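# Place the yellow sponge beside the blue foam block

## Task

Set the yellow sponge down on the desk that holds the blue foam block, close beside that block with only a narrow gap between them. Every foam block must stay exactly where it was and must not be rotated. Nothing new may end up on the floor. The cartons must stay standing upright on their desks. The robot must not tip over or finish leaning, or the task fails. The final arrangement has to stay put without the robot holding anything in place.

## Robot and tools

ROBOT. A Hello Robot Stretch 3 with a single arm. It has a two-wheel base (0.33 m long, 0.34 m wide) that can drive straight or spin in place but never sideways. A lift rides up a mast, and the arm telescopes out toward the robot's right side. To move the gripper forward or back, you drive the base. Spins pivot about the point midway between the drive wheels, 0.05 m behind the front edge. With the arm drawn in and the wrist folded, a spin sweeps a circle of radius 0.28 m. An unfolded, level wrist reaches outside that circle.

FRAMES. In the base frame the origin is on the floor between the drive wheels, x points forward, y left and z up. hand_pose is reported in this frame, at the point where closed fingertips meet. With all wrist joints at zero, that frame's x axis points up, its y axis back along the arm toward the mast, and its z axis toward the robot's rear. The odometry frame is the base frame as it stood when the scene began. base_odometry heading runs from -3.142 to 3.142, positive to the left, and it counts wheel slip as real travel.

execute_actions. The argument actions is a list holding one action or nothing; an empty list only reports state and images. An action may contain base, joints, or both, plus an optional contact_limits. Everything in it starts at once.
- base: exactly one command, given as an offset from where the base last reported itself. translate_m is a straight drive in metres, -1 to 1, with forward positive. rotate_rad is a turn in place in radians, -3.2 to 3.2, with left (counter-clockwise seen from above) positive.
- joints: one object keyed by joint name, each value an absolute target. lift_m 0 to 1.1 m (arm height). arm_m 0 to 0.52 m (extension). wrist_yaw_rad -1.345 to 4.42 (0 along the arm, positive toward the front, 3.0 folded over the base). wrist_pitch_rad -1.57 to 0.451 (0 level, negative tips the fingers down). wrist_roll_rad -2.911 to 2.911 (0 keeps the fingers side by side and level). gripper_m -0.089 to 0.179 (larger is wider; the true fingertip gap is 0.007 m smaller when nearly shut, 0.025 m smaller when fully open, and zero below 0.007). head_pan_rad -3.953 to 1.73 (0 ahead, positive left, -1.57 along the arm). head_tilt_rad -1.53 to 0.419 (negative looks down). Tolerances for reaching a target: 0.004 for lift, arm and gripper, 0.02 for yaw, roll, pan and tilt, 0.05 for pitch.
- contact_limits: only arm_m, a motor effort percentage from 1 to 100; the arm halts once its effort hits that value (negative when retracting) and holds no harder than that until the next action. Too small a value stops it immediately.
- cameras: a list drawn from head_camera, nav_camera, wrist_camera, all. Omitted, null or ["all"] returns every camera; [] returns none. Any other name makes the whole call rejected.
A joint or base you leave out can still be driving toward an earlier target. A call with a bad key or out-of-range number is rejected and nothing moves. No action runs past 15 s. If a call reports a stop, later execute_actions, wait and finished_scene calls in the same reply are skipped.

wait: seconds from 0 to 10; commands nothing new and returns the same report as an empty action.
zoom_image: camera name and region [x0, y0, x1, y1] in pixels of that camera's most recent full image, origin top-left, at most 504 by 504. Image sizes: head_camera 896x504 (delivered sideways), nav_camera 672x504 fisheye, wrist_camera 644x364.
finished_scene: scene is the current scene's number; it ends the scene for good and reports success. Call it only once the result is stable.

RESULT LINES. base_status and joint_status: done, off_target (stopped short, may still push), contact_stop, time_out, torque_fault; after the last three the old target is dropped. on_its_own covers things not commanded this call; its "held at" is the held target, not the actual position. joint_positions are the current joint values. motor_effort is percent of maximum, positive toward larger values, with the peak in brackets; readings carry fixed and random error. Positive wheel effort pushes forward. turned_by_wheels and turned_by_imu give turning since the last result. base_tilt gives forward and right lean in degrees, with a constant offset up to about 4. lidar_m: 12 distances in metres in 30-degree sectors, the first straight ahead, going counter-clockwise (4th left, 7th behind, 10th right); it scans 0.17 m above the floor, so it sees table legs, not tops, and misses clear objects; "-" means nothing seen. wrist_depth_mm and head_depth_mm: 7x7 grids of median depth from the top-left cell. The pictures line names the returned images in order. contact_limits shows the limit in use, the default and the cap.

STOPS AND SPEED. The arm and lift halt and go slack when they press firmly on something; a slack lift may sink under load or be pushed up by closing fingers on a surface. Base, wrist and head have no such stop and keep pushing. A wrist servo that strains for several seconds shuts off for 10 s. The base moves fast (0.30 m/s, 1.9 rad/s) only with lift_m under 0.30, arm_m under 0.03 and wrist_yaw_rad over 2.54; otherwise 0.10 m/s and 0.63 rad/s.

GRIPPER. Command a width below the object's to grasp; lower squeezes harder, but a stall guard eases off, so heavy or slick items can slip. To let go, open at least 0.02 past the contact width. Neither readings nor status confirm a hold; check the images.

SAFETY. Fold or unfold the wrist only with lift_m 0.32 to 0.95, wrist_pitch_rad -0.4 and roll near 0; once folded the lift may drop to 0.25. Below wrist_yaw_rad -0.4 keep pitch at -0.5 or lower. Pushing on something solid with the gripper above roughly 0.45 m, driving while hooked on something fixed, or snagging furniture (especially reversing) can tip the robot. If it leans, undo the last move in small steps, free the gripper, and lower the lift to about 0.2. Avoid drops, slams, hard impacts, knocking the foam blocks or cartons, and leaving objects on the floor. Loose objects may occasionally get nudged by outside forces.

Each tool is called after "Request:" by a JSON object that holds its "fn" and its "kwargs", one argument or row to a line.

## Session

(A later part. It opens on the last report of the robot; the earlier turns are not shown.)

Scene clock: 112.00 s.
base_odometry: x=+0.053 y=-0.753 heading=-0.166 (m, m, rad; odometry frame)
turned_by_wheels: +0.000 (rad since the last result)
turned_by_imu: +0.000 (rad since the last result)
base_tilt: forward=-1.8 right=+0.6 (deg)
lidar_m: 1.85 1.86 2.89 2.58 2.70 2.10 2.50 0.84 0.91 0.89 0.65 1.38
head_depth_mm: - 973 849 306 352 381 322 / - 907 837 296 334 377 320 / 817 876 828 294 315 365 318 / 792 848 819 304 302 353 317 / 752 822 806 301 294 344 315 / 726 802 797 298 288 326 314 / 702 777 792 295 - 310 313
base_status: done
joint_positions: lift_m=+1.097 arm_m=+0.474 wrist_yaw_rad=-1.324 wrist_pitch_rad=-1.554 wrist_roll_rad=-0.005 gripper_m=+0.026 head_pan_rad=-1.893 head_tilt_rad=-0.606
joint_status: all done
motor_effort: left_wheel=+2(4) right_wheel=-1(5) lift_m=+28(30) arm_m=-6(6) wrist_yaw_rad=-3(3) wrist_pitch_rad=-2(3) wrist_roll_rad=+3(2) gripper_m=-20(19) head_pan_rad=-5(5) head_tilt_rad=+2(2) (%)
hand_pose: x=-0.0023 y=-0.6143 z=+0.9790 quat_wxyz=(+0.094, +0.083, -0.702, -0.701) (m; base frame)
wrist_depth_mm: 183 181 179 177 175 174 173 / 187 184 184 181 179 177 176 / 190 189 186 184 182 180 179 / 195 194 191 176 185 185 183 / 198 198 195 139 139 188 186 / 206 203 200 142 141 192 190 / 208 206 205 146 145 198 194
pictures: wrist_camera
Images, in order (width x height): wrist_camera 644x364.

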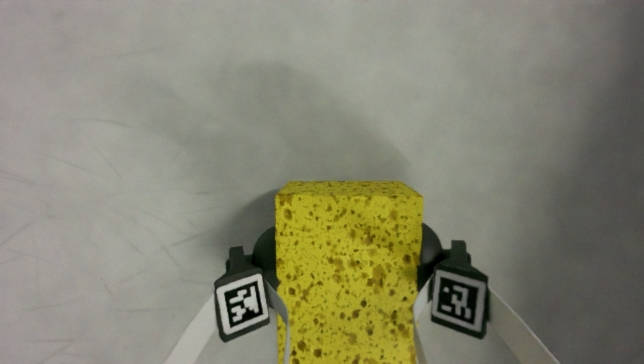

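Request:
{"fn": "execute_actions", "kwargs": {
  "actions": [
    {"base":{"translate_m":-0.22},"joints":{"wrist_roll_rad":0.78}}
  ],
  "cameras": ["wrist_camera","nav_camera"]
}}

Scene clock: 115.77 s.
base_odometry: x=-0.164 y=-0.717 heading=-0.166 (m, m, rad; odometry frame)
turned_by_wheels: +0.000 (rad since the last result)
turned_by_imu: +0.001 (rad since the last result)
base_tilt: forward=-1.8 right=+0.7 (deg)
lidar_m: 2.07 2.05 2.93 2.58 2.53 1.90 2.29 0.65 0.89 0.87 0.93 0.82
head_depth_mm: - 948 845 299 311 364 322 / - 887 837 304 303 356 320 / 797 857 828 300 296 349 319 / 774 829 822 303 288 328 318 / 736 803 810 301 - 312 316 / 710 780 797 298 - 301 314 / 686 740 787 296 - 294 313
base_status: done
joint_positions: lift_m=+1.097 arm_m=+0.474 wrist_yaw_rad=-1.325 wrist_pitch_rad=-1.554 wrist_roll_rad=+0.774 gripper_m=+0.026 head_pan_rad=-1.893 head_tilt_rad=-0.606
joint_status: all done
motor_effort: left_wheel=+2(4) right_wheel=-1(6) lift_m=+29(29) arm_m=-6(6) wrist_yaw_rad=-2(3) wrist_pitch_rad=-2(2) wrist_roll_rad=+3(3) gripper_m=-19(18) head_pan_rad=-4(5) head_tilt_rad=+2(3) (%)
hand_pose: x=-0.0021 y=-0.6142 z=+0.9790 quat_wxyz=(-0.179, -0.190, -0.685, -0.680) (m; base frame)
wrist_depth_mm: 183 182 137 134 175 172 171 / 188 185 183 138 180 177 174 / 192 191 187 184 182 179 178 / 197 194 191 176 185 184 181 / 201 199 195 139 138 188 186 / 206 204 201 142 141 192 189 / 212 208 206 145 146 197 193
pictures: nav_camera (sideways: a quarter turn counterclockwise sets it upright), wrist_camera
Images, in order (width x height): nav_camera 672x504, wrist_camera 644x364.

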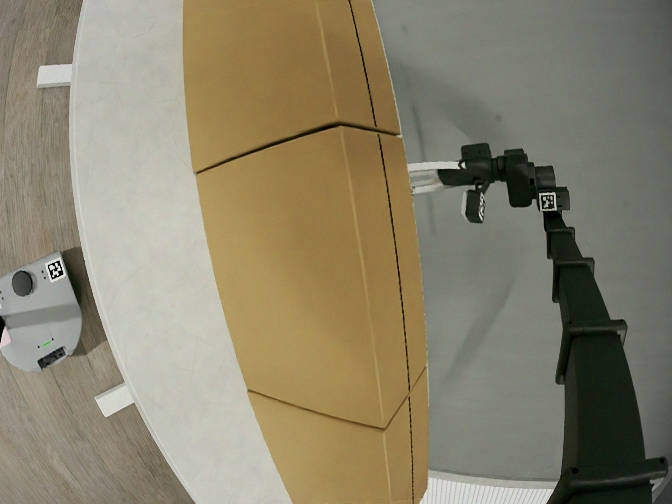

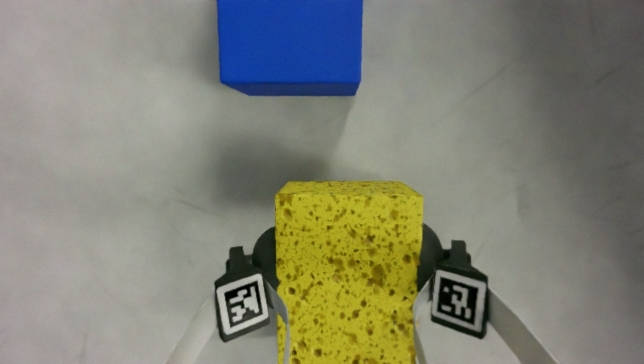

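Request:
{"fn": "execute_actions", "kwargs": {
  "actions": [
    {"base":{"translate_m":-0.043}}
  ],
  "cameras": ["wrist_camera"]
}}

Scene clock: 117.63 s.
base_odometry: x=-0.206 y=-0.710 heading=-0.166 (m, m, rad; odometry frame)
turned_by_wheels: +0.000 (rad since the last result)
turned_by_imu: +0.000 (rad since the last result)
base_tilt: forward=-1.7 right=+0.6 (deg)
lidar_m: 2.12 2.51 2.93 2.58 2.50 1.86 2.24 0.62 0.88 0.87 0.93 0.85
head_depth_mm: - 945 847 306 305 362 322 / - 883 837 303 298 351 320 / 794 852 825 300 292 336 319 / 770 825 817 304 - 321 317 / 730 801 809 301 - 306 316 / 707 778 799 298 - 299 314 / 683 736 785 296 - 291 307
base_status: done
joint_positions: lift_m=+1.097 arm_m=+0.474 wrist_yaw_rad=-1.325 wrist_pitch_rad=-1.554 wrist_roll_rad=+0.774 gripper_m=+0.026 head_pan_rad=-1.893 head_tilt_rad=-0.606
joint_status: not commanded
motor_effort: left_wheel=+1(4) right_wheel=-1(5) lift_m=+29(29) arm_m=-6(6) wrist_yaw_rad=-3(3) wrist_pitch_rad=-2(2) wrist_roll_rad=+3(4) gripper_m=-20(19) head_pan_rad=-4(4) head_tilt_rad=+2(2) (%)
hand_pose: x=-0.0021 y=-0.6142 z=+0.9790 quat_wxyz=(-0.179, -0.190, -0.685, -0.680) (m; base frame)
wrist_depth_mm: 185 182 180 134 134 173 170 / 188 185 182 137 137 176 174 / 193 190 187 139 139 181 177 / 196 193 192 143 185 183 181 / 200 198 196 139 139 188 185 / 205 204 201 141 141 192 189 / 212 208 206 145 146 197 194
pictures: wrist_camera
Images, in order (width x height): wrist_camera 644x364.

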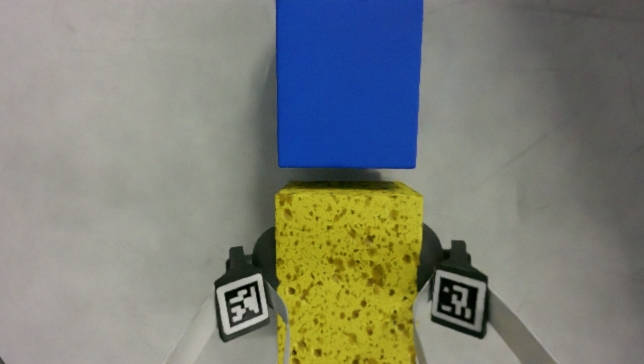

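Request:
{"fn": "execute_actions", "kwargs": {
  "actions": [
    {"joints":{"gripper_m":0.13}}
  ],
  "cameras": []
}}

Request:
{"fn": "execute_actions", "kwargs": {
  "actions": [
    {"base":{"translate_m":0.085},"joints":{"arm_m":0.518}}
  ],
  "cameras": ["wrist_camera"]
}}

Scene clock: 119.87 s.
base_odometry: x=-0.206 y=-0.710 heading=-0.166 (m, m, rad; odometry frame)
turned_by_wheels: +0.000 (rad since the last result)
turned_by_imu: +0.000 (rad since the last result)
base_tilt: forward=-1.8 right=+0.5 (deg)
lidar_m: 2.11 2.51 2.94 2.58 2.50 1.85 2.24 0.62 0.88 0.87 0.93 0.85
head_depth_mm: - 939 849 306 306 362 322 / - 885 839 303 298 352 321 / 794 852 830 300 292 337 319 / 770 828 821 304 - 321 318 / 730 800 808 301 - 306 316 / 708 777 800 298 - 299 314 / 683 736 787 296 - 291 307
base_status: not commanded
joint_positions: lift_m=+1.097 arm_m=+0.474 wrist_yaw_rad=-1.325 wrist_pitch_rad=-1.554 wrist_roll_rad=+0.774 gripper_m=+0.130 head_pan_rad=-1.893 head_tilt_rad=-0.606
joint_status: all done
motor_effort: left_wheel=+2(1) right_wheel=-1(1) lift_m=+29(29) arm_m=-6(7) wrist_yaw_rad=-1(3) wrist_pitch_rad=-2(2) wrist_roll_rad=+3(3) gripper_m=+0(100) head_pan_rad=-4(5) head_tilt_rad=+2(3) (%)
hand_pose: x=-0.0021 y=-0.6142 z=+0.9790 quat_wxyz=(-0.179, -0.190, -0.685, -0.680) (m; base frame)
wrist_depth_mm: 184 182 179 135 133 172 170 / 188 186 183 137 137 175 174 / 192 190 187 140 140 179 178 / 196 195 191 144 185 183 181 / 201 198 196 147 147 186 186 / 207 205 200 150 192 - 189 / 210 210 204 153 198 196 193
pictures: none
No camera images: the call's "cameras" was empty. Leave "cameras" out to get every camera's image.

Scene clock: 121.67 s.
base_odometry: x=-0.123 y=-0.724 heading=-0.165 (m, m, rad; odometry frame)
turned_by_wheels: +0.000 (rad since the last result)
turned_by_imu: -0.001 (rad since the last result)
base_tilt: forward=-1.7 right=+0.7 (deg)
lidar_m: 2.03 2.19 2.91 2.57 2.56 1.93 2.33 0.69 0.89 0.88 0.93 0.78
head_depth_mm: - 950 855 298 321 371 322 / - 889 838 303 307 360 320 / 795 865 829 300 300 349 319 / 770 838 820 303 291 337 317 / 741 808 806 301 - 318 316 / 717 791 800 298 - 305 314 / 697 742 767 296 - 297 314
base_status: done
joint_positions: lift_m=+1.097 arm_m=+0.518 wrist_yaw_rad=-1.325 wrist_pitch_rad=-1.554 wrist_roll_rad=+0.775 gripper_m=+0.130 head_pan_rad=-1.893 head_tilt_rad=-0.606
joint_status: all done
motor_effort: left_wheel=+2(5) right_wheel=-1(2) lift_m=+29(29) arm_m=+6(7) wrist_yaw_rad=-3(1) wrist_pitch_rad=-2(2) wrist_roll_rad=+3(3) gripper_m=+0(1) head_pan_rad=-5(4) head_tilt_rad=+2(3) (%)
hand_pose: x=-0.0021 y=-0.6575 z=+0.9790 quat_wxyz=(-0.180, -0.190, -0.685, -0.680) (m; base frame)
wrist_depth_mm: 184 181 179 134 174 173 170 / 188 186 183 137 177 176 174 / 192 190 187 140 182 181 177 / 197 194 191 143 185 185 182 / 203 198 195 193 190 187 185 / 206 204 201 197 193 - 190 / 211 209 206 201 199 197 192
pictures: wrist_camera
Images, in order (width x height): wrist_camera 644x364.

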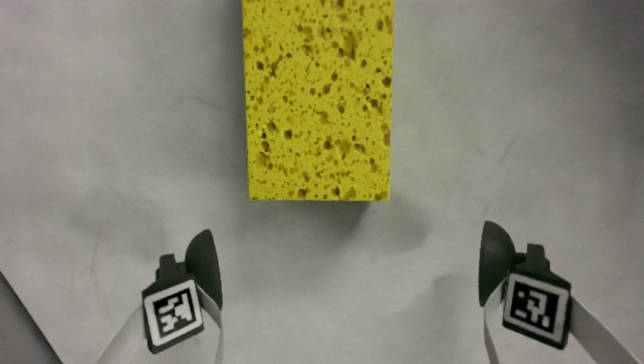

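Request:
{"fn": "finished_scene", "kwargs": {
  "scene": 2
}}

The scene is finished: the task was done.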